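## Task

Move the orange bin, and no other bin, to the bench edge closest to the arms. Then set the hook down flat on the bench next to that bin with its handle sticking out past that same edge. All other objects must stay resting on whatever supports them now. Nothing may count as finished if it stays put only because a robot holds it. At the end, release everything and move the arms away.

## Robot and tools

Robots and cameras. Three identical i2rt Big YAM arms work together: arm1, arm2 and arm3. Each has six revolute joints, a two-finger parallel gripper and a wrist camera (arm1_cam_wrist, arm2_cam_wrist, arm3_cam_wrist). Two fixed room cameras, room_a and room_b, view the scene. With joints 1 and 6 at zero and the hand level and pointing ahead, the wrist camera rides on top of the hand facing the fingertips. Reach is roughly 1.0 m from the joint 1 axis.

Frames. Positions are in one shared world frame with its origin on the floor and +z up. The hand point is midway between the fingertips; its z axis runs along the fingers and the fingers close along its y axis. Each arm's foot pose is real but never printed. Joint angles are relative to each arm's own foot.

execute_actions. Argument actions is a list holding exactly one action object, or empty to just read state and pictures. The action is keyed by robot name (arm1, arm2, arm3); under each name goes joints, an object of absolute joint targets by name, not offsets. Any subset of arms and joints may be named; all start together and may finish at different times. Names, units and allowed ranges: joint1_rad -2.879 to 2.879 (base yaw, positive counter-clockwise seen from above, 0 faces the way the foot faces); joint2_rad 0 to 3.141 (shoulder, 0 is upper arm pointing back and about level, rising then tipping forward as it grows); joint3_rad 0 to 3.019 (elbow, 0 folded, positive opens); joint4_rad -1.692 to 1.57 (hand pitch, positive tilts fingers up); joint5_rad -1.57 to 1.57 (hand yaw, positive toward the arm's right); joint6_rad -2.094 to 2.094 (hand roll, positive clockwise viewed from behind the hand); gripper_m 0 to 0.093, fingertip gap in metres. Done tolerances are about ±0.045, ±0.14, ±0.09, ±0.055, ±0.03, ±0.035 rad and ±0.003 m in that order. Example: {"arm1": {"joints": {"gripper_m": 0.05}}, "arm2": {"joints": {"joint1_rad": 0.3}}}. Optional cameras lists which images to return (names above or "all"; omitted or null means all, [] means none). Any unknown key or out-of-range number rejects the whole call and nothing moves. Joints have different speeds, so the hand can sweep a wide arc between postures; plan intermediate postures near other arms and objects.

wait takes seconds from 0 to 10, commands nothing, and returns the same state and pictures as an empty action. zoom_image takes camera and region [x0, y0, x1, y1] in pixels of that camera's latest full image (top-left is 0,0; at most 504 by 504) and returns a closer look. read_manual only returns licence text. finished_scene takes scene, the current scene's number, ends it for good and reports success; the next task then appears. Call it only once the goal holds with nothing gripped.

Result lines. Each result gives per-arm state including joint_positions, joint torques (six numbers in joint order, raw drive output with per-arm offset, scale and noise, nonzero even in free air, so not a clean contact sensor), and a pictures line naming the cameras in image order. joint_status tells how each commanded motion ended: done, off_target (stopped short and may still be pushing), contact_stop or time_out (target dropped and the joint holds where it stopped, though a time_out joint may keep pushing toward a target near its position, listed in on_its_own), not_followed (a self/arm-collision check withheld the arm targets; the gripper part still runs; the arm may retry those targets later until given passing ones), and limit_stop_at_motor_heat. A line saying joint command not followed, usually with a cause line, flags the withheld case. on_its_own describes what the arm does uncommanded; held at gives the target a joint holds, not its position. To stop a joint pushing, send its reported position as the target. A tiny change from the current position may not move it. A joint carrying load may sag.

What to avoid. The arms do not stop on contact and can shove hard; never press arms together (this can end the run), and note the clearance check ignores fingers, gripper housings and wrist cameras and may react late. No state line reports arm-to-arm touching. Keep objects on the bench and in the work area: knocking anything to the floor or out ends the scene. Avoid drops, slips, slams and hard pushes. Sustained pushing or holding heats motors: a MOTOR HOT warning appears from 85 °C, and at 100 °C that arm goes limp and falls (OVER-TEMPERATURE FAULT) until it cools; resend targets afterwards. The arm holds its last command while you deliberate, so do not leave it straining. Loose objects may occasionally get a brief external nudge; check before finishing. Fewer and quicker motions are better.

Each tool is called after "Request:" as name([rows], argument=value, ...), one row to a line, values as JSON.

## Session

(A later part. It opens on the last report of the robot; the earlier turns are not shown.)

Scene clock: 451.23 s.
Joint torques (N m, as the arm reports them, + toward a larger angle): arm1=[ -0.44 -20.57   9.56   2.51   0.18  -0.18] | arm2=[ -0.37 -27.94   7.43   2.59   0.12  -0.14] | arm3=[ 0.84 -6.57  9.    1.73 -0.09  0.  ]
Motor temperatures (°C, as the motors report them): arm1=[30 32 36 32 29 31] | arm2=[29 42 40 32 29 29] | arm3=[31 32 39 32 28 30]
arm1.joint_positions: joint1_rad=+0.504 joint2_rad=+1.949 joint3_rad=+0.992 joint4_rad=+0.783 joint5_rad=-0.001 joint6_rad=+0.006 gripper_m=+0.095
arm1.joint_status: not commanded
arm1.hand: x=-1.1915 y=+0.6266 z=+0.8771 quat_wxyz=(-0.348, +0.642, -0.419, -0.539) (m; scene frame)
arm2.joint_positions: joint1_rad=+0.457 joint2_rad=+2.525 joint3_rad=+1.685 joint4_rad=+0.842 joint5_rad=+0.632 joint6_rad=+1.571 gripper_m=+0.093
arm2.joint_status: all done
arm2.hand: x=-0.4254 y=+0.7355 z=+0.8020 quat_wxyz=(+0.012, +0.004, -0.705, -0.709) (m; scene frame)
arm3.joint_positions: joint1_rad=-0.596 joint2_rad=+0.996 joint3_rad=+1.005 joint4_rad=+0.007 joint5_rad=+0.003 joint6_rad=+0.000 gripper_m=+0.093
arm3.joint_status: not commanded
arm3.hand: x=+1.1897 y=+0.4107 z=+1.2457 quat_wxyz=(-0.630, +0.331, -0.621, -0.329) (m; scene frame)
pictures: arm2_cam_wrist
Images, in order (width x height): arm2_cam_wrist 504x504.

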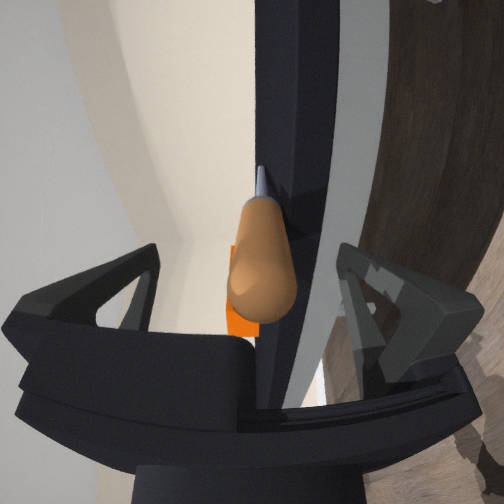

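Request:
execute_actions([
  {"arm2":{"joints":{"joint3_rad":1.0,"joint2_rad":2.15,"joint4_rad":1.0}},"arm1":{"joints":{"joint1_rad":0.0,"joint5_rad":-0.785}}},
], cameras=[])

Request:
execute_actions([
  {"arm2":{"joints":{"joint1_rad":-0.9,"joint2_rad":1.0,"joint4_rad":0,"joint5_rad":0,"joint6_rad":0}}},
], cameras=[])

Request:
execute_actions([
  {"arm1":{"joints":{"joint1_rad":-0.649,"joint2_rad":2.2,"joint3_rad":1.25,"joint4_rad":0.87}}},
], cameras=[])

Request:
execute_actions([
  {"arm1":{"joints":{"joint2_rad":2.46,"joint3_rad":1.67,"joint4_rad":0.865}}},
], cameras=["arm1_cam_wrist","room_a"])

Scene clock: 460.53 s.
Joint torques (N m, as the arm reports them, + toward a larger angle): arm1=[ -0.16 -20.15   9.24   2.32  -0.07  -0.19] | arm2=[ -0.39 -21.73   5.34   2.04   0.2   -0.15] | arm3=[ 1.16 -6.63  8.99  1.7  -0.1   0.01]
Motor temperatures (°C, as the motors report them): arm1=[30 32 36 32 29 31] | arm2=[29 42 39 32 29 29] | arm3=[31 32 39 32 28 30]
arm1.joint_positions: joint1_rad=-0.002 joint2_rad=+1.949 joint3_rad=+0.992 joint4_rad=+0.783 joint5_rad=-0.783 joint6_rad=+0.006 gripper_m=+0.095
arm1.joint_status: all done
arm1.hand: x=-0.9769 y=+0.6443 z=+0.8863 quat_wxyz=(-0.239, +0.659, -0.359, -0.617) (m; scene frame)
arm2.joint_positions: joint1_rad=+0.457 joint2_rad=+2.167 joint3_rad=+0.983 joint4_rad=+0.994 joint5_rad=+0.632 joint6_rad=+1.571 gripper_m=+0.093
arm2.joint_status: all done
arm2.hand: x=-0.3072 y=+0.5816 z=+0.8022 quat_wxyz=(-0.028, +0.045, -0.756, -0.652) (m; scene frame)
arm3.joint_positions: joint1_rad=-0.596 joint2_rad=+0.996 joint3_rad=+1.005 joint4_rad=+0.007 joint5_rad=+0.003 joint6_rad=+0.000 gripper_m=+0.093
arm3.joint_status: not commanded
arm3.hand: x=+1.1897 y=+0.4107 z=+1.2457 quat_wxyz=(-0.630, +0.331, -0.621, -0.329) (m; scene frame)
pictures: none
No camera images: the call's "cameras" was empty. Leave "cameras" out to get every camera's image.

Scene clock: 462.70 s.
Joint torques (N m, as the arm reports them, + toward a larger angle): arm1=[  0.11 -20.29   9.3    2.54  -0.05  -0.21] | arm2=[-0.4  -8.24 10.4   1.74  0.01 -0.14] | arm3=[ 1.16 -6.7   8.92  1.74 -0.1   0.  ]
Motor temperatures (°C, as the motors report them): arm1=[30 32 36 32 29 31] | arm2=[29 41 39 32 29 29] | arm3=[31 32 39 32 28 30]
arm1.joint_positions: joint1_rad=-0.002 joint2_rad=+1.949 joint3_rad=+0.992 joint4_rad=+0.783 joint5_rad=-0.783 joint6_rad=+0.006 gripper_m=+0.095
arm1.joint_status: not commanded
arm1.hand: x=-0.9769 y=+0.6443 z=+0.8863 quat_wxyz=(-0.239, +0.659, -0.359, -0.617) (m; scene frame)
arm2.joint_positions: joint1_rad=-0.902 joint2_rad=+0.995 joint3_rad=+0.983 joint4_rad=+0.005 joint5_rad=+0.002 joint6_rad=+0.010 gripper_m=+0.093
arm2.joint_status: all done
arm2.hand: x=+0.3334 y=+0.3879 z=+1.2623 quat_wxyz=(-0.636, +0.291, -0.648, -0.301) (m; scene frame)
arm3.joint_positions: joint1_rad=-0.596 joint2_rad=+0.996 joint3_rad=+1.005 joint4_rad=+0.007 joint5_rad=+0.003 joint6_rad=+0.000 gripper_m=+0.093
arm3.joint_status: not commanded
arm3.hand: x=+1.1897 y=+0.4107 z=+1.2457 quat_wxyz=(-0.630, +0.331, -0.621, -0.329) (m; scene frame)
pictures: none
No camera images: the call's "cameras" was empty. Leave "cameras" out to get every camera's image.

Scene clock: 464.30 s.
Joint torques (N m, as the arm reports them, + toward a larger angle): arm1=[ -0.64 -24.26   9.97   2.32   0.    -0.24] | arm2=[-0.46 -8.13 10.35  1.76  0.02 -0.13] | arm3=[ 1.17 -6.55  8.92  1.76 -0.08  0.  ]
Motor temperatures (°C, as the motors report them): arm1=[30 32 36 32 29 31] | arm2=[29 41 39 32 29 29] | arm3=[31 32 39 32 28 30]
arm1.joint_positions: joint1_rad=-0.643 joint2_rad=+2.204 joint3_rad=+1.222 joint4_rad=+0.856 joint5_rad=-0.784 joint6_rad=+0.006 gripper_m=+0.095
arm1.joint_status: all done
arm1.hand: x=-0.5316 y=+0.6058 z=+0.8295 quat_wxyz=(-0.440, +0.513, -0.531, -0.511) (m; scene frame)
arm2.joint_positions: joint1_rad=-0.902 joint2_rad=+0.995 joint3_rad=+0.983 joint4_rad=+0.005 joint5_rad=+0.002 joint6_rad=+0.009 gripper_m=+0.093
arm2.joint_status: not commanded
arm2.hand: x=+0.3334 y=+0.3879 z=+1.2623 quat_wxyz=(-0.636, +0.291, -0.648, -0.301) (m; scene frame)
arm3.joint_positions: joint1_rad=-0.596 joint2_rad=+0.996 joint3_rad=+1.005 joint4_rad=+0.007 joint5_rad=+0.003 joint6_rad=+0.000 gripper_m=+0.093
arm3.joint_status: not commanded
arm3.hand: x=+1.1897 y=+0.4107 z=+1.2457 quat_wxyz=(-0.630, +0.331, -0.621, -0.329) (m; scene frame)
pictures: none
No camera images: the call's "cameras" was empty. Leave "cameras" out to get every camera's image.

Scene clock: 465.47 s.
Joint torques (N m, as the arm reports them, + toward a larger angle): arm1=[ -1.42 -29.21  11.61   2.13   0.13  -0.18] | arm2=[-0.53 -8.1  10.4   1.78  0.01 -0.14] | arm3=[ 1.41 -6.65  8.92  1.72 -0.09 -0.01]
Motor temperatures (°C, as the motors report them): arm1=[30 32 36 32 29 31] | arm2=[29 41 39 32 29 29] | arm3=[31 32 39 32 28 30]
arm1.joint_positions: joint1_rad=-0.643 joint2_rad=+2.468 joint3_rad=+1.636 joint4_rad=+0.856 joint5_rad=-0.785 joint6_rad=+0.006 gripper_m=+0.095
arm1.joint_status: all done
arm1.hand: x=-0.4610 y=+0.6848 z=+0.8118 quat_wxyz=(-0.493, +0.513, -0.479, -0.514) (m; scene frame)
arm2.joint_positions: joint1_rad=-0.902 joint2_rad=+0.995 joint3_rad=+0.983 joint4_rad=+0.005 joint5_rad=+0.002 joint6_rad=+0.009 gripper_m=+0.093
arm2.joint_status: not commanded
arm2.hand: x=+0.3334 y=+0.3879 z=+1.2623 quat_wxyz=(-0.636, +0.291, -0.648, -0.301) (m; scene frame)
arm3.joint_positions: joint1_rad=-0.596 joint2_rad=+0.996 joint3_rad=+1.005 joint4_rad=+0.007 joint5_rad=+0.003 joint6_rad=+0.000 gripper_m=+0.093
arm3.joint_status: not commanded
arm3.hand: x=+1.1897 y=+0.4107 z=+1.2457 quat_wxyz=(-0.630, +0.331, -0.621, -0.329) (m; scene frame)
pictures: arm1_cam_wrist, room_a
Images, in order (width x height): arm1_cam_wrist 504x504, room_a 504x504.

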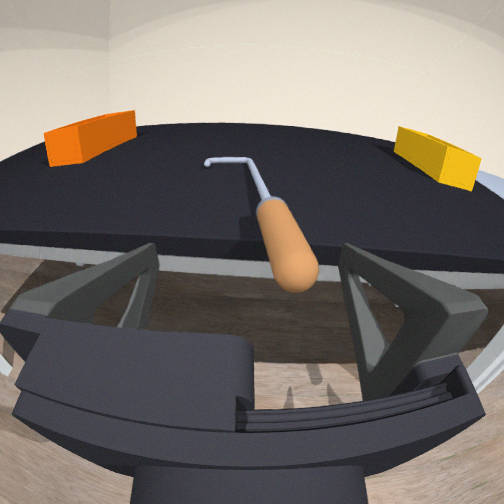

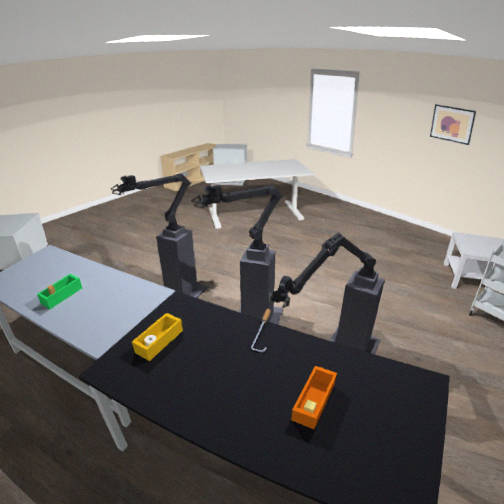

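Request:
execute_actions([
  {"arm1":{"joints":{"joint1_rad":-0.703,"joint2_rad":2.592,"joint3_rad":1.842,"joint4_rad":0.79,"joint5_rad":-0.936}}},
], cameras=["arm1_cam_wrist"])

Scene clock: 477.70 s.
Joint torques (N m, as the arm reports them, + toward a larger angle): arm1=[  0.06 -29.06  13.06   1.4    0.02  -0.2 ] | arm2=[-0.37 -8.12 10.35  1.73  0.02 -0.14] | arm3=[ 1.11 -6.55  9.    1.75 -0.09  0.01]
Motor temperatures (°C, as the motors report them): arm1=[30 33 37 32 29 31] | arm2=[29 39 40 32 29 29] | arm3=[31 32 39 32 28 30]
arm1.joint_positions: joint1_rad=-0.709 joint2_rad=+2.582 joint3_rad=+1.796 joint4_rad=+0.794 joint5_rad=-0.934 joint6_rad=+0.006 gripper_m=+0.095
arm1.joint_status: all done
arm1.hand: x=-0.4196 y=+0.6735 z=+0.7809 quat_wxyz=(-0.466, +0.533, -0.463, -0.533) (m; scene frame)
arm2.joint_positions: joint1_rad=-0.902 joint2_rad=+0.995 joint3_rad=+0.983 joint4_rad=+0.005 joint5_rad=+0.002 joint6_rad=+0.009 gripper_m=+0.093
arm2.joint_status: not commanded
arm2.hand: x=+0.3334 y=+0.3879 z=+1.2623 quat_wxyz=(-0.636, +0.291, -0.648, -0.301) (m; scene frame)
arm3.joint_positions: joint1_rad=-0.596 joint2_rad=+0.996 joint3_rad=+1.005 joint4_rad=+0.007 joint5_rad=+0.003 joint6_rad=+0.000 gripper_m=+0.093
arm3.joint_status: not commanded
arm3.hand: x=+1.1897 y=+0.4107 z=+1.2457 quat_wxyz=(-0.630, +0.331, -0.621, -0.329) (m; scene frame)
pictures: arm1_cam_wrist
Images, in order (width x height): arm1_cam_wrist 504x504.

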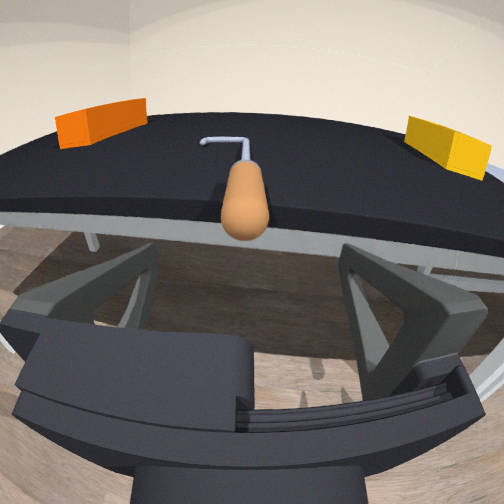

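Request:
execute_actions([
  {"arm1":{"joints":{"joint1_rad":-0.652,"joint2_rad":2.665,"joint3_rad":2.0,"joint4_rad":0.707,"joint5_rad":-0.882}}},
], cameras=["arm1_cam_wrist"])

Request:
execute_actions([
  {"arm1":{"joints":{"joint1_rad":-0.607,"joint2_rad":2.73,"joint3_rad":2.155,"joint4_rad":0.622,"joint5_rad":-0.832}}},
], cameras=["arm1_cam_wrist"])

Scene clock: 486.90 s.
Joint torques (N m, as the arm reports them, + toward a larger angle): arm1=[ -1.82 -30.4   13.59   1.53   0.2   -0.21] | arm2=[-0.65 -8.23 10.38  1.72  0.02 -0.15] | arm3=[ 1.12 -6.72  9.    1.81 -0.08  0.  ]
Motor temperatures (°C, as the motors report them): arm1=[30 34 38 32 29 31] | arm2=[29 39 40 32 29 29] | arm3=[31 32 39 32 28 30]
arm1.joint_positions: joint1_rad=-0.646 joint2_rad=+2.653 joint3_rad=+1.954 joint4_rad=+0.713 joint5_rad=-0.884 joint6_rad=+0.006 gripper_m=+0.095
arm1.joint_status: all done
arm1.hand: x=-0.4336 y=+0.7285 z=+0.7810 quat_wxyz=(-0.464, +0.536, -0.458, -0.536) (m; scene frame)
arm2.joint_positions: joint1_rad=-0.902 joint2_rad=+0.995 joint3_rad=+0.983 joint4_rad=+0.005 joint5_rad=+0.002 joint6_rad=+0.009 gripper_m=+0.093
arm2.joint_status: not commanded
arm2.hand: x=+0.3334 y=+0.3879 z=+1.2623 quat_wxyz=(-0.636, +0.291, -0.648, -0.301) (m; scene frame)
arm3.joint_positions: joint1_rad=-0.596 joint2_rad=+0.996 joint3_rad=+1.005 joint4_rad=+0.007 joint5_rad=+0.003 joint6_rad=+0.000 gripper_m=+0.093
arm3.joint_status: not commanded
arm3.hand: x=+1.1897 y=+0.4107 z=+1.2457 quat_wxyz=(-0.630, +0.331, -0.621, -0.329) (m; scene frame)
pictures: arm1_cam_wrist
Images, in order (width x height): arm1_cam_wrist 504x504.

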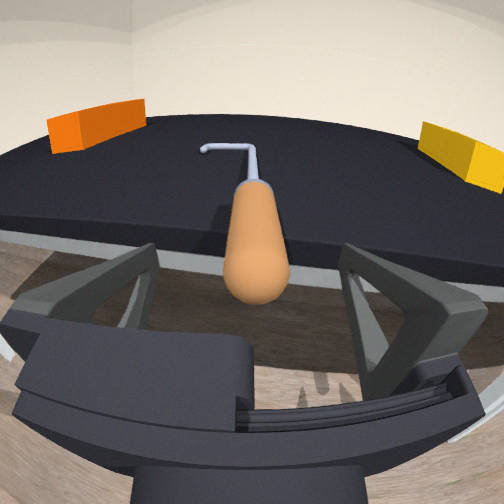

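Scene clock: 487.83 s.
Joint torques (N m, as the arm reports them, + toward a larger angle): arm1=[ -0.83 -30.85  13.99   1.49   0.24  -0.19] | arm2=[-0.48 -8.04 10.35  1.78  0.03 -0.14] | arm3=[ 0.92 -6.47  9.    1.62 -0.1  -0.01]
Motor temperatures (°C, as the motors report them): arm1=[30 34 38 32 29 31] | arm2=[29 39 40 32 29 29] | arm3=[31 32 39 32 28 30]
arm1.joint_positions: joint1_rad=-0.608 joint2_rad=+2.718 joint3_rad=+2.107 joint4_rad=+0.628 joint5_rad=-0.833 joint6_rad=+0.006 gripper_m=+0.095
arm1.joint_status: all done
arm1.hand: x=-0.4360 y=+0.7689 z=+0.7845 quat_wxyz=(-0.469, +0.533, -0.459, -0.534) (m; scene frame)
arm2.joint_positions: joint1_rad=-0.902 joint2_rad=+0.995 joint3_rad=+0.983 joint4_rad=+0.005 joint5_rad=+0.002 joint6_rad=+0.009 gripper_m=+0.093
arm2.joint_status: not commanded
arm2.hand: x=+0.3334 y=+0.3879 z=+1.2623 quat_wxyz=(-0.636, +0.291, -0.648, -0.301) (m; scene frame)
arm3.joint_positions: joint1_rad=-0.596 joint2_rad=+0.996 joint3_rad=+1.005 joint4_rad=+0.007 joint5_rad=+0.003 joint6_rad=+0.000 gripper_m=+0.093
arm3.joint_status: not commanded
arm3.hand: x=+1.1897 y=+0.4107 z=+1.2457 quat_wxyz=(-0.630, +0.331, -0.621, -0.329) (m; scene frame)
pictures: arm1_cam_wrist
Images, in order (width x height): arm1_cam_wrist 504x504.

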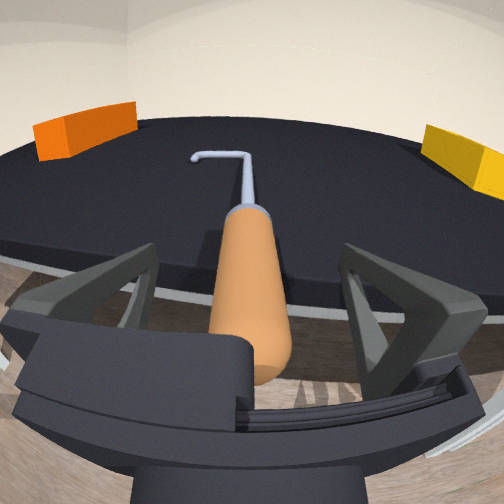

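Request:
execute_actions([
  {"arm1":{"joints":{"joint2_rad":2.755,"joint4_rad":0.65}}},
], cameras=["arm1_cam_wrist"])

Scene clock: 493.13 s.
Joint torques (N m, as the arm reports them, + toward a larger angle): arm1=[ -0.26 -30.48  14.3    2.29   0.18  -0.19] | arm2=[-0.52 -8.16 10.39  1.79  0.03 -0.13] | arm3=[ 1.23 -6.76  9.02  1.76 -0.08  0.01]
Motor temperatures (°C, as the motors report them): arm1=[30 34 39 32 29 31] | arm2=[29 38 40 32 29 29] | arm3=[31 32 39 32 28 30]
arm1.joint_positions: joint1_rad=-0.608 joint2_rad=+2.735 joint3_rad=+2.107 joint4_rad=+0.634 joint5_rad=-0.833 joint6_rad=+0.006 gripper_m=+0.095
arm1.joint_status: all done
arm1.hand: x=-0.4374 y=+0.7672 z=+0.7703 quat_wxyz=(-0.465, +0.533, -0.464, -0.534) (m; scene frame)
arm2.joint_positions: joint1_rad=-0.902 joint2_rad=+0.995 joint3_rad=+0.983 joint4_rad=+0.005 joint5_rad=+0.002 joint6_rad=+0.009 gripper_m=+0.093
arm2.joint_status: not commanded
arm2.hand: x=+0.3334 y=+0.3879 z=+1.2623 quat_wxyz=(-0.636, +0.291, -0.648, -0.301) (m; scene frame)
arm3.joint_positions: joint1_rad=-0.596 joint2_rad=+0.996 joint3_rad=+1.005 joint4_rad=+0.007 joint5_rad=+0.003 joint6_rad=+0.000 gripper_m=+0.093
arm3.joint_status: not commanded
arm3.hand: x=+1.1897 y=+0.4107 z=+1.2457 quat_wxyz=(-0.630, +0.331, -0.621, -0.329) (m; scene frame)
pictures: arm1_cam_wrist
Images, in order (width x height): arm1_cam_wrist 504x504.

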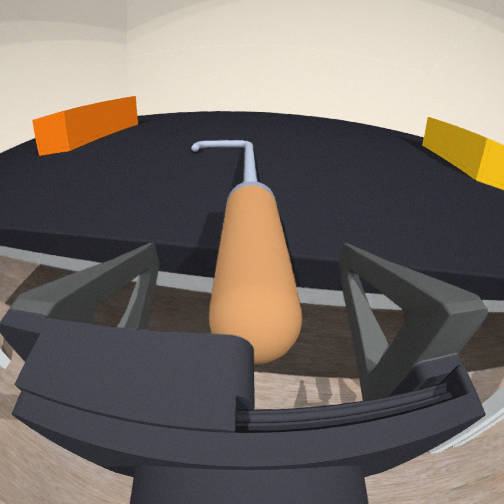

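Request:
execute_actions([
  {"arm1":{"joints":{"joint1_rad":-0.592,"joint2_rad":2.78,"joint3_rad":2.215,"joint4_rad":0.60,"joint5_rad":-0.815}}},
], cameras=["arm1_cam_wrist"])

Scene clock: 499.40 s.
Joint torques (N m, as the arm reports them, + toward a larger angle): arm1=[  0.94 -29.47  14.82   1.59   0.17  -0.2 ] | arm2=[-0.59 -8.17 10.39  1.72  0.02 -0.14] | arm3=[ 1.21 -6.85  8.97  1.76 -0.08  0.01]
Motor temperatures (°C, as the motors report them): arm1=[30 34 39 32 29 31] | arm2=[29 38 40 32 29 29] | arm3=[31 32 39 32 28 30]
arm1.joint_positions: joint1_rad=-0.603 joint2_rad=+2.759 joint3_rad=+2.163 joint4_rad=+0.607 joint5_rad=-0.817 joint6_rad=+0.006 gripper_m=+0.095
arm1.joint_status: all done
arm1.hand: x=-0.4324 y=+0.7766 z=+0.7725 quat_wxyz=(-0.470, +0.530, -0.465, -0.531) (m; scene frame)
arm2.joint_positions: joint1_rad=-0.902 joint2_rad=+0.995 joint3_rad=+0.983 joint4_rad=+0.005 joint5_rad=+0.002 joint6_rad=+0.009 gripper_m=+0.093
arm2.joint_status: not commanded
arm2.hand: x=+0.3334 y=+0.3879 z=+1.2623 quat_wxyz=(-0.636, +0.291, -0.648, -0.301) (m; scene frame)
arm3.joint_positions: joint1_rad=-0.596 joint2_rad=+0.996 joint3_rad=+1.005 joint4_rad=+0.007 joint5_rad=+0.003 joint6_rad=+0.000 gripper_m=+0.093
arm3.joint_status: not commanded
arm3.hand: x=+1.1897 y=+0.4107 z=+1.2457 quat_wxyz=(-0.630, +0.331, -0.621, -0.329) (m; scene frame)
pictures: arm1_cam_wrist
Images, in order (width x height): arm1_cam_wrist 504x504.

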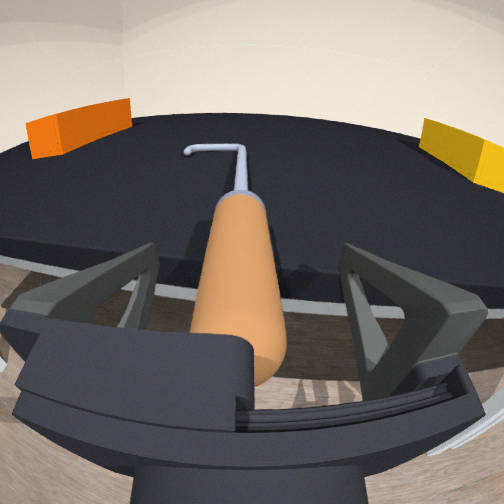

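Request:
execute_actions([
  {"arm1":{"joints":{"gripper_m":0}}},
], cameras=[])

Request:
execute_actions([
  {"arm1":{"joints":{"joint1_rad":-0.5,"joint2_rad":2.5,"joint3_rad":1.72,"joint4_rad":0.85,"joint5_rad":-0.62}}},
], cameras=["arm1_cam_wrist"])

Request:
execute_actions([
  {"arm1":{"joints":{"joint1_rad":-0.35,"joint2_rad":2.325,"joint3_rad":1.31,"joint4_rad":1.075,"joint5_rad":-0.43}}},
], cameras=["arm1_cam_wrist","room_a"])

Scene clock: 510.53 s.
Joint torques (N m, as the arm reports them, + toward a larger angle): arm1=[  0.16 -30.29  14.68   1.62   0.14  -0.18] | arm2=[-0.49 -8.11 10.38  1.73  0.03 -0.14] | arm3=[ 1.22 -6.95  8.99  1.75 -0.09  0.  ]
Motor temperatures (°C, as the motors report them): arm1=[30 35 40 32 29 31] | arm2=[29 38 40 32 29 29] | arm3=[31 32 39 32 28 30]
arm1.joint_positions: joint1_rad=-0.602 joint2_rad=+2.759 joint3_rad=+2.164 joint4_rad=+0.606 joint5_rad=-0.815 joint6_rad=+0.006 gripper_m=+0.031
arm1.joint_status: gripper_m off_target (ended at +0.031, target +0.000)
arm1.hand: x=-0.4328 y=+0.7771 z=+0.7721 quat_wxyz=(-0.469, +0.530, -0.465, -0.531) (m; scene frame)
arm2.joint_positions: joint1_rad=-0.902 joint2_rad=+0.995 joint3_rad=+0.983 joint4_rad=+0.005 joint5_rad=+0.002 joint6_rad=+0.009 gripper_m=+0.093
arm2.joint_status: not commanded
arm2.hand: x=+0.3334 y=+0.3879 z=+1.2623 quat_wxyz=(-0.636, +0.291, -0.648, -0.301) (m; scene frame)
arm3.joint_positions: joint1_rad=-0.596 joint2_rad=+0.996 joint3_rad=+1.005 joint4_rad=+0.007 joint5_rad=+0.003 joint6_rad=+0.000 gripper_m=+0.093
arm3.joint_status: not commanded
arm3.hand: x=+1.1897 y=+0.4107 z=+1.2457 quat_wxyz=(-0.630, +0.331, -0.621, -0.329) (m; scene frame)
pictures: none
No camera images: the call's "cameras" was empty. Leave "cameras" out to get every camera's image.

Scene clock: 511.83 s.
Joint torques (N m, as the arm reports them, + toward a larger angle): arm1=[ -0.94 -32.2    9.92   2.51   0.28  -0.22] | arm2=[-0.29 -8.05 10.39  1.73  0.02 -0.13] | arm3=[ 0.99 -6.64  8.91  1.68 -0.1   0.01]
Motor temperatures (°C, as the motors report them): arm1=[30 35 40 32 29 31] | arm2=[29 38 40 32 29 29] | arm3=[31 32 39 32 28 30]
arm1.joint_positions: joint1_rad=-0.486 joint2_rad=+2.524 joint3_rad=+1.710 joint4_rad=+0.830 joint5_rad=-0.623 joint6_rad=+0.006 gripper_m=+0.031
arm1.joint_status: all done
arm1.hand: x=-0.5384 y=+0.7628 z=+0.7956 quat_wxyz=(-0.491, +0.511, -0.483, -0.514) (m; scene frame)
arm2.joint_positions: joint1_rad=-0.902 joint2_rad=+0.995 joint3_rad=+0.983 joint4_rad=+0.005 joint5_rad=+0.002 joint6_rad=+0.009 gripper_m=+0.093
arm2.joint_status: not commanded
arm2.hand: x=+0.3334 y=+0.3879 z=+1.2623 quat_wxyz=(-0.636, +0.291, -0.648, -0.301) (m; scene frame)
arm3.joint_positions: joint1_rad=-0.596 joint2_rad=+0.996 joint3_rad=+1.005 joint4_rad=+0.007 joint5_rad=+0.003 joint6_rad=+0.000 gripper_m=+0.093
arm3.joint_status: not commanded
arm3.hand: x=+1.1897 y=+0.4107 z=+1.2457 quat_wxyz=(-0.630, +0.331, -0.621, -0.329) (m; scene frame)
pictures: arm1_cam_wrist
Images, in order (width x height): arm1_cam_wrist 504x504.

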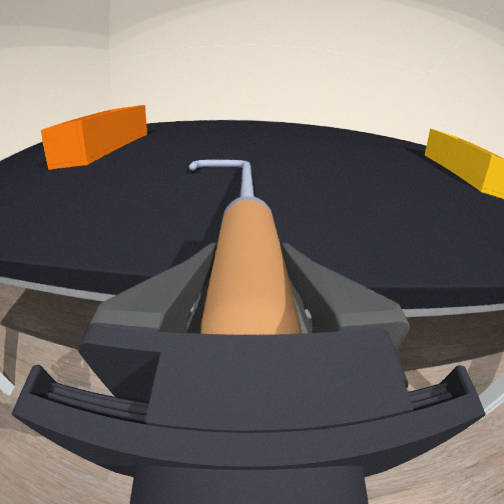

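Scene clock: 513.20 s.
Joint torques (N m, as the arm reports them, + toward a larger angle): arm1=[ -1.63 -26.93   7.86   2.57   0.36  -0.16] | arm2=[-0.52 -7.98 10.4   1.72  0.02 -0.14] | arm3=[ 1.18 -6.55  9.04  1.79 -0.11  0.  ]
Motor temperatures (°C, as the motors report them): arm1=[30 35 40 32 29 31] | arm2=[29 38 40 32 29 29] | arm3=[31 32 39 32 28 30]
arm1.joint_positions: joint1_rad=-0.338 joint2_rad=+2.346 joint3_rad=+1.301 joint4_rad=+1.056 joint5_rad=-0.434 joint6_rad=+0.005 gripper_m=+0.031
arm1.joint_status: all done
arm1.hand: x=-0.6666 y=+0.7176 z=+0.8011 quat_wxyz=(-0.500, +0.501, -0.495, -0.504) (m; scene frame)
arm2.joint_positions: joint1_rad=-0.902 joint2_rad=+0.995 joint3_rad=+0.983 joint4_rad=+0.005 joint5_rad=+0.002 joint6_rad=+0.009 gripper_m=+0.093
arm2.joint_status: not commanded
arm2.hand: x=+0.3334 y=+0.3879 z=+1.2623 quat_wxyz=(-0.636, +0.291, -0.648, -0.301) (m; scene frame)
arm3.joint_positions: joint1_rad=-0.596 joint2_rad=+0.996 joint3_rad=+1.005 joint4_rad=+0.007 joint5_rad=+0.003 joint6_rad=+0.000 gripper_m=+0.093
arm3.joint_status: not commanded
arm3.hand: x=+1.1897 y=+0.4107 z=+1.2457 quat_wxyz=(-0.630, +0.331, -0.621, -0.329) (m; scene frame)
pictures: arm1_cam_wrist, room_a
Images, in order (width x height): arm1_cam_wrist 504x504, room_a 504x504.

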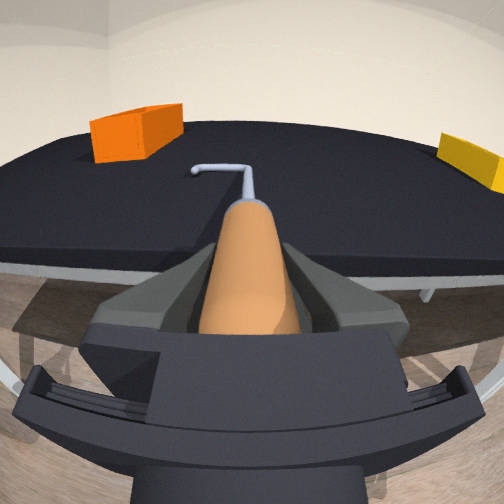

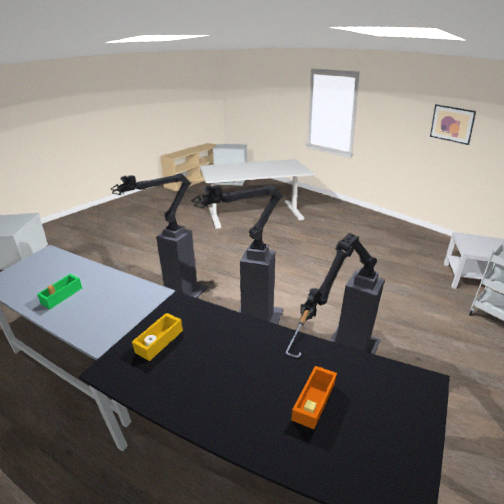

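Request:
execute_actions([
  {"arm1":{"joints":{"joint6_rad":-0.7}}},
], cameras=["arm1_cam_wrist","room_a"])

Request:
zoom_image(camera="room_a", region=[260, 290, 360, 390])

Scene clock: 520.87 s.
Joint torques (N m, as the arm reports them, + toward a larger angle): arm1=[ -1.16 -26.98   7.88   2.48   0.36  -0.32] | arm2=[-0.49 -8.1  10.38  1.73  0.02 -0.13] | arm3=[ 1.31 -6.81  8.94  1.72 -0.09  0.  ]
Motor temperatures (°C, as the motors report them): arm1=[30 35 38 32 29 31] | arm2=[29 38 40 32 29 29] | arm3=[31 32 39 32 28 30]
arm1.joint_positions: joint1_rad=-0.338 joint2_rad=+2.346 joint3_rad=+1.301 joint4_rad=+1.057 joint5_rad=-0.434 joint6_rad=-0.673 gripper_m=+0.031
arm1.joint_status: all done
arm1.hand: x=-0.6666 y=+0.7176 z=+0.8013 quat_wxyz=(-0.639, +0.637, -0.300, -0.309) (m; scene frame)
arm2.joint_positions: joint1_rad=-0.902 joint2_rad=+0.995 joint3_rad=+0.983 joint4_rad=+0.005 joint5_rad=+0.002 joint6_rad=+0.009 gripper_m=+0.093
arm2.joint_status: not commanded
arm2.hand: x=+0.3334 y=+0.3879 z=+1.2623 quat_wxyz=(-0.636, +0.291, -0.648, -0.301) (m; scene frame)
arm3.joint_positions: joint1_rad=-0.596 joint2_rad=+0.996 joint3_rad=+1.005 joint4_rad=+0.007 joint5_rad=+0.003 joint6_rad=+0.000 gripper_m=+0.093
arm3.joint_status: not commanded
arm3.hand: x=+1.1897 y=+0.4107 z=+1.2457 quat_wxyz=(-0.630, +0.331, -0.621, -0.329) (m; scene frame)
pictures: arm1_cam_wrist, room_a
Images, in order (width x height): arm1_cam_wrist 504x504, room_a 504x504.

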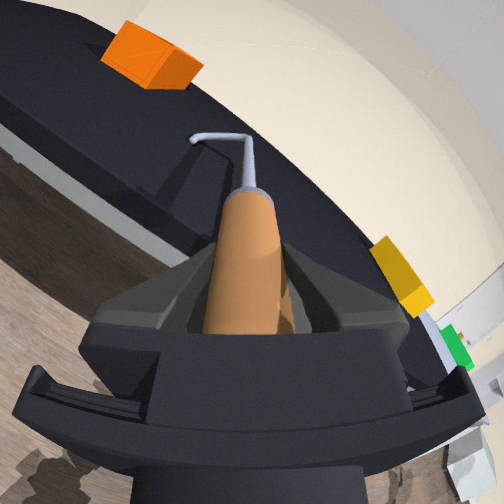

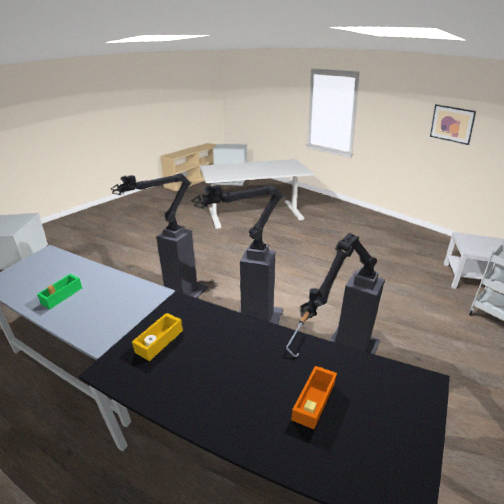

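Region (260, 290, 360, 390) of room_a's 504x504 image, scaled by 5.040, with more detail than that image has.

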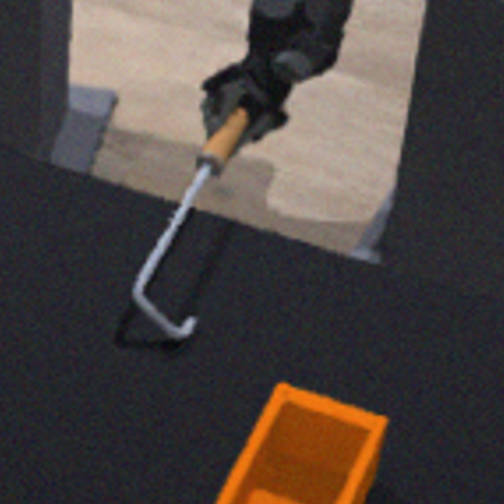

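Request:
execute_actions(actions=[])

Scene clock: 540.23 s.
Joint torques (N m, as the arm reports them, + toward a larger angle): arm1=[ -1.52 -27.29   7.77   2.59   0.36  -0.3 ] | arm2=[-0.5  -8.07 10.39  1.73  0.02 -0.15] | arm3=[ 1.02 -6.54  9.    1.73 -0.09 -0.01]
Motor temperatures (°C, as the motors report them): arm1=[30 35 37 32 29 31] | arm2=[29 38 41 32 29 29] | arm3=[31 32 39 32 28 30]
arm1.joint_positions: joint1_rad=-0.338 joint2_rad=+2.346 joint3_rad=+1.301 joint4_rad=+1.057 joint5_rad=-0.434 joint6_rad=-0.674 gripper_m=+0.031
arm1.joint_status: all done
arm1.hand: x=-0.6666 y=+0.7176 z=+0.8013 quat_wxyz=(-0.639, +0.637, -0.300, -0.309) (m; scene frame)
arm2.joint_positions: joint1_rad=-0.902 joint2_rad=+0.995 joint3_rad=+0.983 joint4_rad=+0.005 joint5_rad=+0.002 joint6_rad=+0.009 gripper_m=+0.093
arm2.joint_status: not commanded
arm2.hand: x=+0.3334 y=+0.3879 z=+1.2623 quat_wxyz=(-0.636, +0.291, -0.648, -0.301) (m; scene frame)
arm3.joint_positions: joint1_rad=-0.596 joint2_rad=+0.996 joint3_rad=+1.005 joint4_rad=+0.007 joint5_rad=+0.003 joint6_rad=+0.000 gripper_m=+0.093
arm3.joint_status: not commanded
arm3.hand: x=+1.1897 y=+0.4107 z=+1.2457 quat_wxyz=(-0.630, +0.331, -0.621, -0.329) (m; scene frame)
pictures: arm1_cam_wrist, arm2_cam_wrist, arm3_cam_wrist, room_a, room_b
Images, in order (width x height): arm1_cam_wrist 504x504, arm2_cam_wrist 504x504, arm3_cam_wrist 504x504, room_a 504x504, room_b 504x504.

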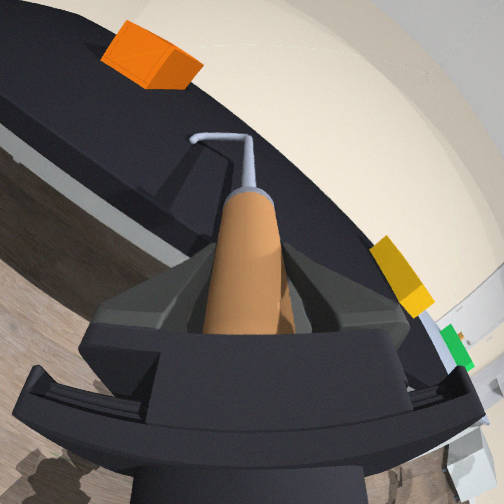

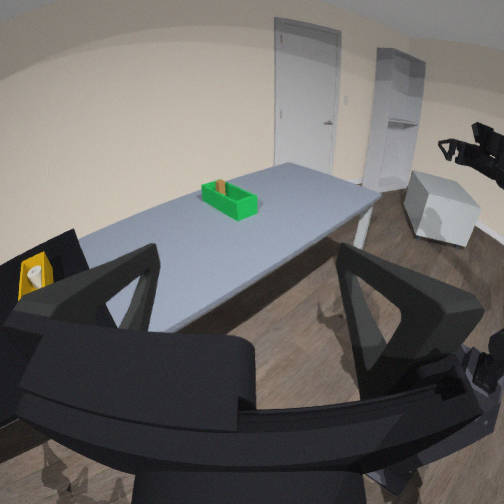

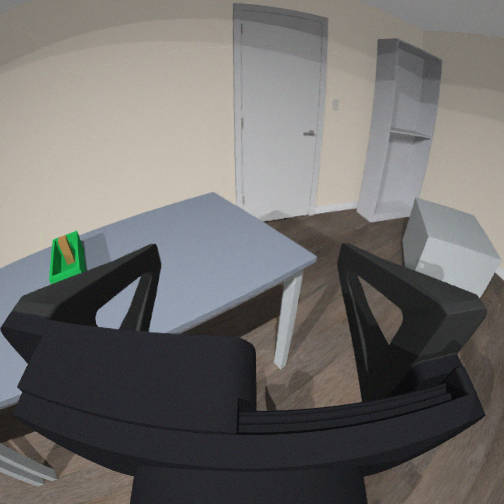

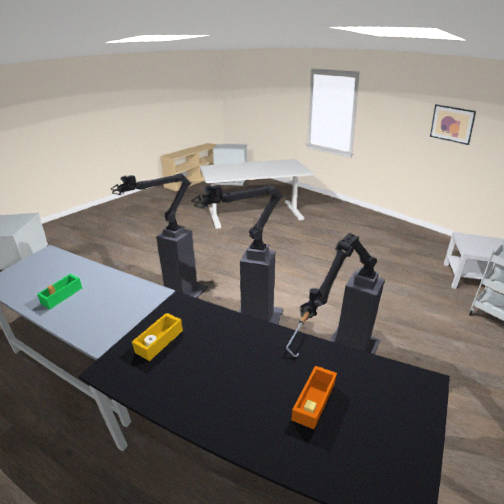

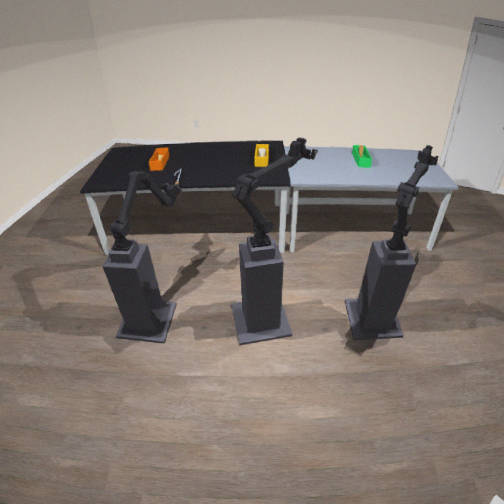

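Request:
execute_actions([
  {"arm1":{"joints":{"joint2_rad":2.27,"joint6_rad":-1.57}}},
], cameras=["arm1_cam_wrist","room_a"])

Scene clock: 544.73 s.
Joint torques (N m, as the arm reports them, + toward a larger angle): arm1=[ -0.92 -29.02   8.43   2.4    0.26  -0.13] | arm2=[-0.46 -8.11 10.35  1.74  0.03 -0.13] | arm3=[ 1.19 -6.73  9.03  1.73 -0.1   0.  ]
Motor temperatures (°C, as the motors report them): arm1=[30 35 36 32 29 31] | arm2=[29 37 41 32 29 29] | arm3=[31 31 39 32 28 30]
arm1.joint_positions: joint1_rad=-0.339 joint2_rad=+2.308 joint3_rad=+1.296 joint4_rad=+1.057 joint5_rad=-0.433 joint6_rad=-1.559 gripper_m=+0.031
arm1.joint_status: all done
arm1.hand: x=-0.6650 y=+0.7193 z=+0.8271 quat_wxyz=(-0.721, +0.693, +0.006, +0.000) (m; scene frame)
arm2.joint_positions: joint1_rad=-0.902 joint2_rad=+0.995 joint3_rad=+0.983 joint4_rad=+0.005 joint5_rad=+0.002 joint6_rad=+0.009 gripper_m=+0.093
arm2.joint_status: not commanded
arm2.hand: x=+0.3334 y=+0.3879 z=+1.2623 quat_wxyz=(-0.636, +0.291, -0.648, -0.301) (m; scene frame)
arm3.joint_positions: joint1_rad=-0.596 joint2_rad=+0.996 joint3_rad=+1.005 joint4_rad=+0.007 joint5_rad=+0.003 joint6_rad=+0.000 gripper_m=+0.093
arm3.joint_status: not commanded
arm3.hand: x=+1.1897 y=+0.4107 z=+1.2457 quat_wxyz=(-0.630, +0.331, -0.621, -0.329) (m; scene frame)
pictures: arm1_cam_wrist, room_a
Images, in order (width x height): arm1_cam_wrist 504x504, room_a 504x504.

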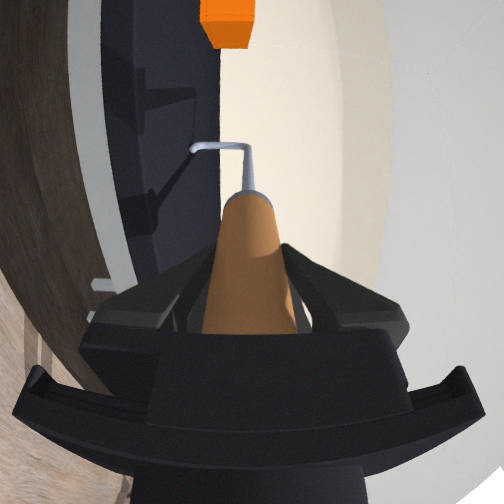

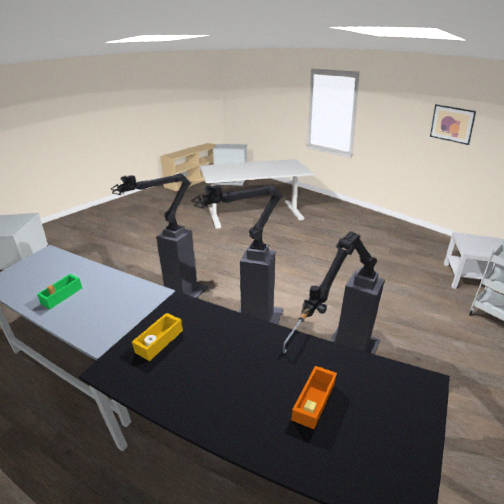

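Request:
execute_actions([
  {"arm1":{"joints":{"joint2_rad":2.0,"joint4_rad":0.9}}},
], cameras=[])

Request:
execute_actions([
  {"arm1":{"joints":{"joint1_rad":0.075,"joint2_rad":1.87,"joint3_rad":1.115,"joint4_rad":0.8,"joint5_rad":0.0}}},
], cameras=["arm1_cam_wrist","room_a","room_b"])

Scene clock: 554.57 s.
Joint torques (N m, as the arm reports them, + toward a larger angle): arm1=[ -1.35 -25.3   12.61   2.7    0.21  -0.15] | arm2=[-0.56 -8.19 10.39  1.72  0.03 -0.13] | arm3=[ 1.05 -6.43  8.99  1.69 -0.11 -0.01]
Motor temperatures (°C, as the motors report them): arm1=[30 35 37 32 29 31] | arm2=[29 37 41 32 29 29] | arm3=[31 31 39 32 28 30]
arm1.joint_positions: joint1_rad=-0.340 joint2_rad=+2.021 joint3_rad=+1.273 joint4_rad=+0.870 joint5_rad=-0.431 joint6_rad=-1.560 gripper_m=+0.031
arm1.joint_status: all done
arm1.hand: x=-0.6654 y=+0.7167 z=+0.9853 quat_wxyz=(-0.744, +0.667, +0.017, +0.013) (m; scene frame)
arm2.joint_positions: joint1_rad=-0.902 joint2_rad=+0.995 joint3_rad=+0.983 joint4_rad=+0.005 joint5_rad=+0.002 joint6_rad=+0.009 gripper_m=+0.093
arm2.joint_status: not commanded
arm2.hand: x=+0.3334 y=+0.3879 z=+1.2623 quat_wxyz=(-0.636, +0.291, -0.648, -0.301) (m; scene frame)
arm3.joint_positions: joint1_rad=-0.596 joint2_rad=+0.996 joint3_rad=+1.005 joint4_rad=+0.007 joint5_rad=+0.003 joint6_rad=+0.000 gripper_m=+0.093
arm3.joint_status: not commanded
arm3.hand: x=+1.1897 y=+0.4107 z=+1.2457 quat_wxyz=(-0.630, +0.331, -0.621, -0.329) (m; scene frame)
pictures: none
No camera images: the call's "cameras" was empty. Leave "cameras" out to get every camera's image.

Scene clock: 556.33 s.
Joint torques (N m, as the arm reports them, + toward a larger angle): arm1=[  1.51 -27.    10.95   3.29   0.09  -0.16] | arm2=[-0.59 -8.11 10.37  1.73  0.02 -0.14] | arm3=[ 0.98 -6.88  8.95  1.7  -0.1  -0.01]
Motor temperatures (°C, as the motors report them): arm1=[30 35 37 32 29 31] | arm2=[29 37 41 32 29 29] | arm3=[31 31 39 32 28 30]
arm1.joint_positions: joint1_rad=+0.066 joint2_rad=+1.926 joint3_rad=+1.090 joint4_rad=+0.767 joint5_rad=+0.000 joint6_rad=-1.560 gripper_m=+0.031
arm1.joint_status: all done
arm1.hand: x=-0.8983 y=+0.7168 z=+0.9365 quat_wxyz=(-0.682, +0.732, -0.010, +0.004) (m; scene frame)
arm2.joint_positions: joint1_rad=-0.902 joint2_rad=+0.995 joint3_rad=+0.983 joint4_rad=+0.005 joint5_rad=+0.002 joint6_rad=+0.009 gripper_m=+0.093
arm2.joint_status: not commanded
arm2.hand: x=+0.3334 y=+0.3879 z=+1.2623 quat_wxyz=(-0.636, +0.291, -0.648, -0.301) (m; scene frame)
arm3.joint_positions: joint1_rad=-0.596 joint2_rad=+0.996 joint3_rad=+1.005 joint4_rad=+0.007 joint5_rad=+0.003 joint6_rad=+0.000 gripper_m=+0.093
arm3.joint_status: not commanded
arm3.hand: x=+1.1897 y=+0.4107 z=+1.2457 quat_wxyz=(-0.630, +0.331, -0.621, -0.329) (m; scene frame)
pictures: arm1_cam_wrist, room_a, room_b
Images, in order (width x height): arm1_cam_wrist 504x504, room_a 504x504, room_b 504x504.

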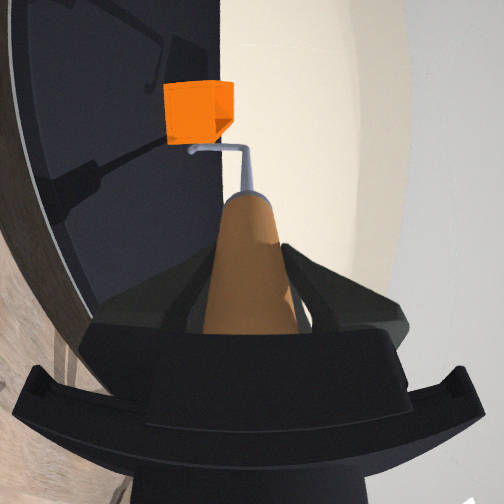

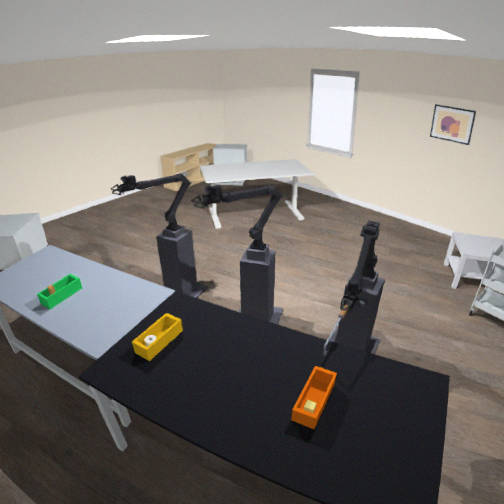

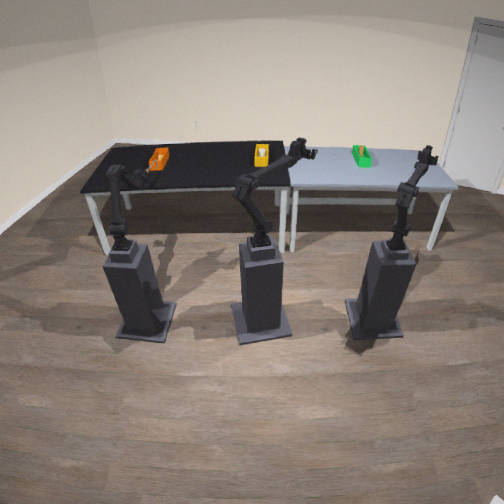

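Request:
execute_actions([
  {"arm1":{"joints":{"joint1_rad":0.11,"joint2_rad":1.95,"joint3_rad":1.45,"joint4_rad":0.65}}},
], cameras=[])

Request:
execute_actions([
  {"arm1":{"joints":{"joint2_rad":2.16,"joint3_rad":1.75,"joint4_rad":0.55}}},
], cameras=["arm1_cam_wrist","room_a","room_b"])

Scene clock: 568.03 s.
Joint torques (N m, as the arm reports them, + toward a larger angle): arm1=[ -0.43 -27.75  16.17   3.29   0.12  -0.12] | arm2=[-0.35 -8.1  10.4   1.72  0.01 -0.13] | arm3=[ 1.08 -6.84  9.01  1.71 -0.09 -0.02]
Motor temperatures (°C, as the motors report them): arm1=[30 35 38 32 29 31] | arm2=[29 37 41 32 29 29] | arm3=[31 31 40 32 28 30]
arm1.joint_positions: joint1_rad=+0.110 joint2_rad=+1.987 joint3_rad=+1.385 joint4_rad=+0.609 joint5_rad=+0.000 joint6_rad=-1.561 gripper_m=+0.031
arm1.joint_status: all done
arm1.hand: x=-0.9315 y=+0.7962 z=+1.0095 quat_wxyz=(-0.709, +0.705, +0.005, -0.011) (m; scene frame)
arm2.joint_positions: joint1_rad=-0.902 joint2_rad=+0.995 joint3_rad=+0.983 joint4_rad=+0.005 joint5_rad=+0.002 joint6_rad=+0.009 gripper_m=+0.093
arm2.joint_status: not commanded
arm2.hand: x=+0.3334 y=+0.3879 z=+1.2623 quat_wxyz=(-0.636, +0.291, -0.648, -0.301) (m; scene frame)
arm3.joint_positions: joint1_rad=-0.596 joint2_rad=+0.996 joint3_rad=+1.005 joint4_rad=+0.007 joint5_rad=+0.003 joint6_rad=+0.000 gripper_m=+0.093
arm3.joint_status: not commanded
arm3.hand: x=+1.1897 y=+0.4107 z=+1.2457 quat_wxyz=(-0.630, +0.331, -0.621, -0.329) (m; scene frame)
pictures: none
No camera images: the call's "cameras" was empty. Leave "cameras" out to get every camera's image.

Scene clock: 569.27 s.
Joint torques (N m, as the arm reports them, + toward a larger angle): arm1=[ -0.39 -33.12  18.43   3.33   0.08  -0.14] | arm2=[-0.47 -8.15 10.34  1.73  0.03 -0.14] | arm3=[ 1.17 -6.84  8.99  1.69 -0.1  -0.01]
Motor temperatures (°C, as the motors report them): arm1=[30 35 39 32 29 31] | arm2=[29 37 41 32 29 29] | arm3=[31 31 40 32 28 30]
arm1.joint_positions: joint1_rad=+0.110 joint2_rad=+2.207 joint3_rad=+1.661 joint4_rad=+0.515 joint5_rad=+0.000 joint6_rad=-1.562 gripper_m=+0.031
arm1.joint_status: all done
arm1.hand: x=-0.9331 y=+0.8720 z=+0.9633 quat_wxyz=(-0.695, +0.719, +0.006, -0.010) (m; scene frame)
arm2.joint_positions: joint1_rad=-0.902 joint2_rad=+0.995 joint3_rad=+0.983 joint4_rad=+0.005 joint5_rad=+0.002 joint6_rad=+0.009 gripper_m=+0.093
arm2.joint_status: not commanded
arm2.hand: x=+0.3334 y=+0.3879 z=+1.2623 quat_wxyz=(-0.636, +0.291, -0.648, -0.301) (m; scene frame)
arm3.joint_positions: joint1_rad=-0.596 joint2_rad=+0.996 joint3_rad=+1.005 joint4_rad=+0.007 joint5_rad=+0.003 joint6_rad=+0.000 gripper_m=+0.093
arm3.joint_status: not commanded
arm3.hand: x=+1.1897 y=+0.4107 z=+1.2457 quat_wxyz=(-0.630, +0.331, -0.621, -0.329) (m; scene frame)
pictures: arm1_cam_wrist, room_a, room_b
Images, in order (width x height): arm1_cam_wrist 504x504, room_a 504x504, room_b 504x504.

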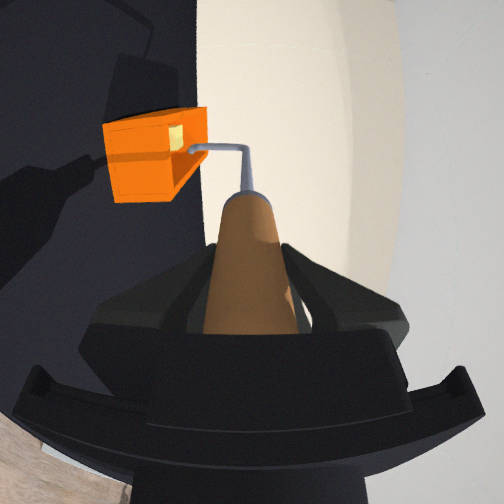

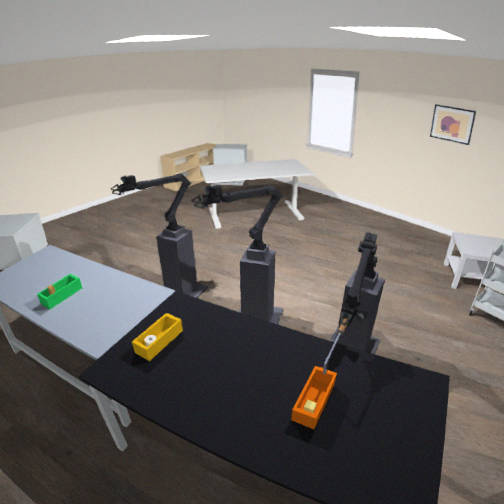

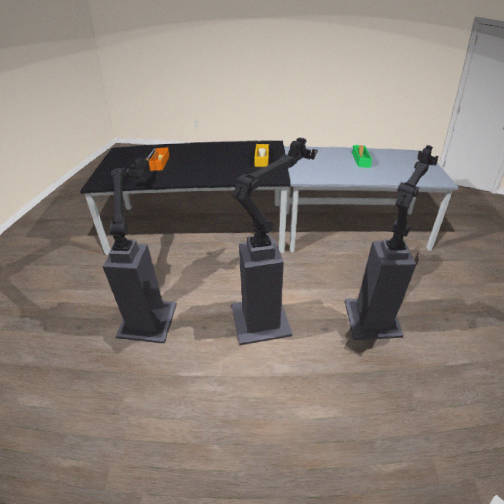

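Request:
zoom_image(camera="room_a", region=[270,290,390,440])

Request:
zoom_image(camera="room_b", region=[90,130,210,210])

Region (270, 290, 390, 440) of room_a's 504x504 image, scaled by 3.360, with more detail than that image has; it fills the left 403 columns of this view, and the rest is white.

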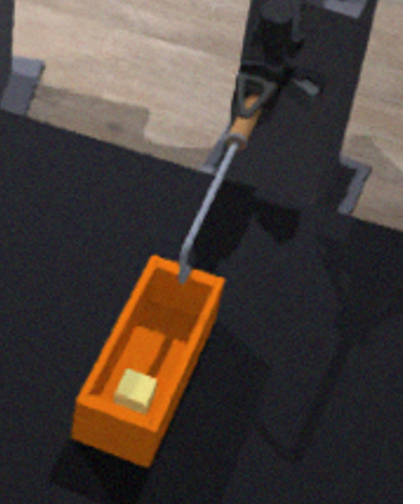

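Region (90, 130, 210, 210) of room_b's 504x504 image, scaled by 4.200, with more detail than that image has.

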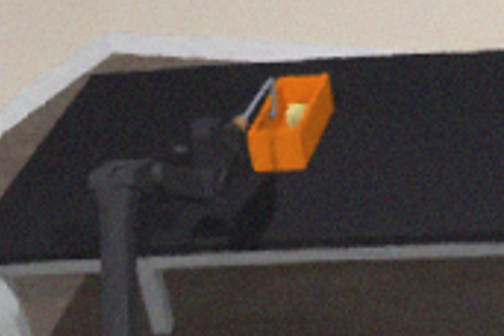

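Request:
execute_actions([
  {"arm1":{"joints":{"joint1_rad":0.09,"joint2_rad":2.22,"joint4_rad":0.6}}},
], cameras=["arm1_cam_wrist","room_a"])

Request:
zoom_image(camera="room_a", region=[270,290,390,440])

Scene clock: 582.77 s.
Joint torques (N m, as the arm reports them, + toward a larger angle): arm1=[ -0.65 -31.04  18.02   3.96   0.14  -0.11] | arm2=[-0.53 -8.2  10.38  1.72  0.01 -0.13] | arm3=[ 1.25 -6.77  8.98  1.75 -0.09  0.  ]
Motor temperatures (°C, as the motors report them): arm1=[30 36 43 32 29 31] | arm2=[29 37 41 32 29 29] | arm3=[31 31 40 32 28 30]
arm1.joint_positions: joint1_rad=+0.099 joint2_rad=+2.249 joint3_rad=+1.663 joint4_rad=+0.545 joint5_rad=+0.000 joint6_rad=-1.562 gripper_m=+0.031
arm1.joint_status: all done
arm1.hand: x=-0.9235 y=+0.8747 z=+0.9358 quat_wxyz=(-0.692, +0.722, +0.002, -0.007) (m; scene frame)
arm2.joint_positions: joint1_rad=-0.902 joint2_rad=+0.995 joint3_rad=+0.983 joint4_rad=+0.005 joint5_rad=+0.002 joint6_rad=+0.009 gripper_m=+0.093
arm2.joint_status: not commanded
arm2.hand: x=+0.3334 y=+0.3879 z=+1.2623 quat_wxyz=(-0.636, +0.291, -0.648, -0.301) (m; scene frame)
arm3.joint_positions: joint1_rad=-0.596 joint2_rad=+0.996 joint3_rad=+1.005 joint4_rad=+0.007 joint5_rad=+0.003 joint6_rad=+0.000 gripper_m=+0.093
arm3.joint_status: not commanded
arm3.hand: x=+1.1897 y=+0.4107 z=+1.2457 quat_wxyz=(-0.630, +0.331, -0.621, -0.329) (m; scene frame)
pictures: arm1_cam_wrist, room_a
Images, in order (width x height): arm1_cam_wrist 504x504, room_a 504x504.

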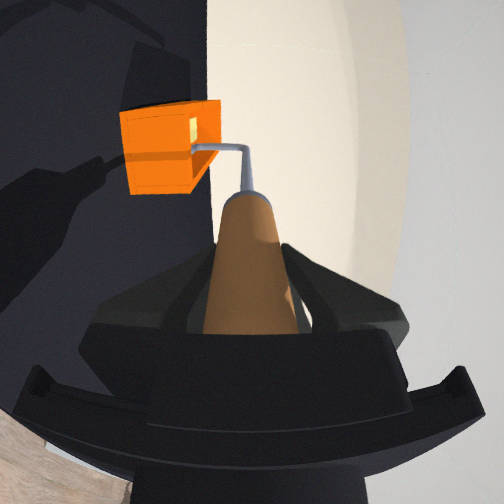

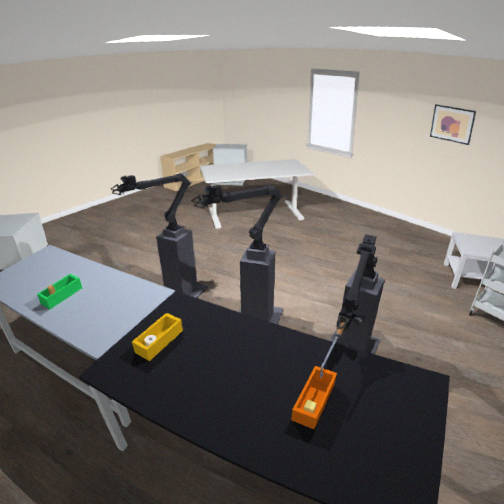

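Region (270, 290, 390, 440) of room_a's 504x504 image, scaled by 3.360, with more detail than that image has; it fills the left 403 columns of this view, and the rest is white.

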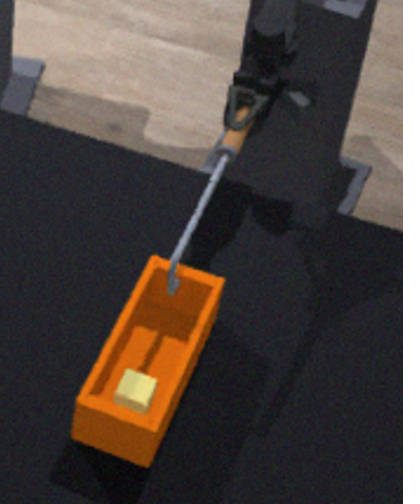

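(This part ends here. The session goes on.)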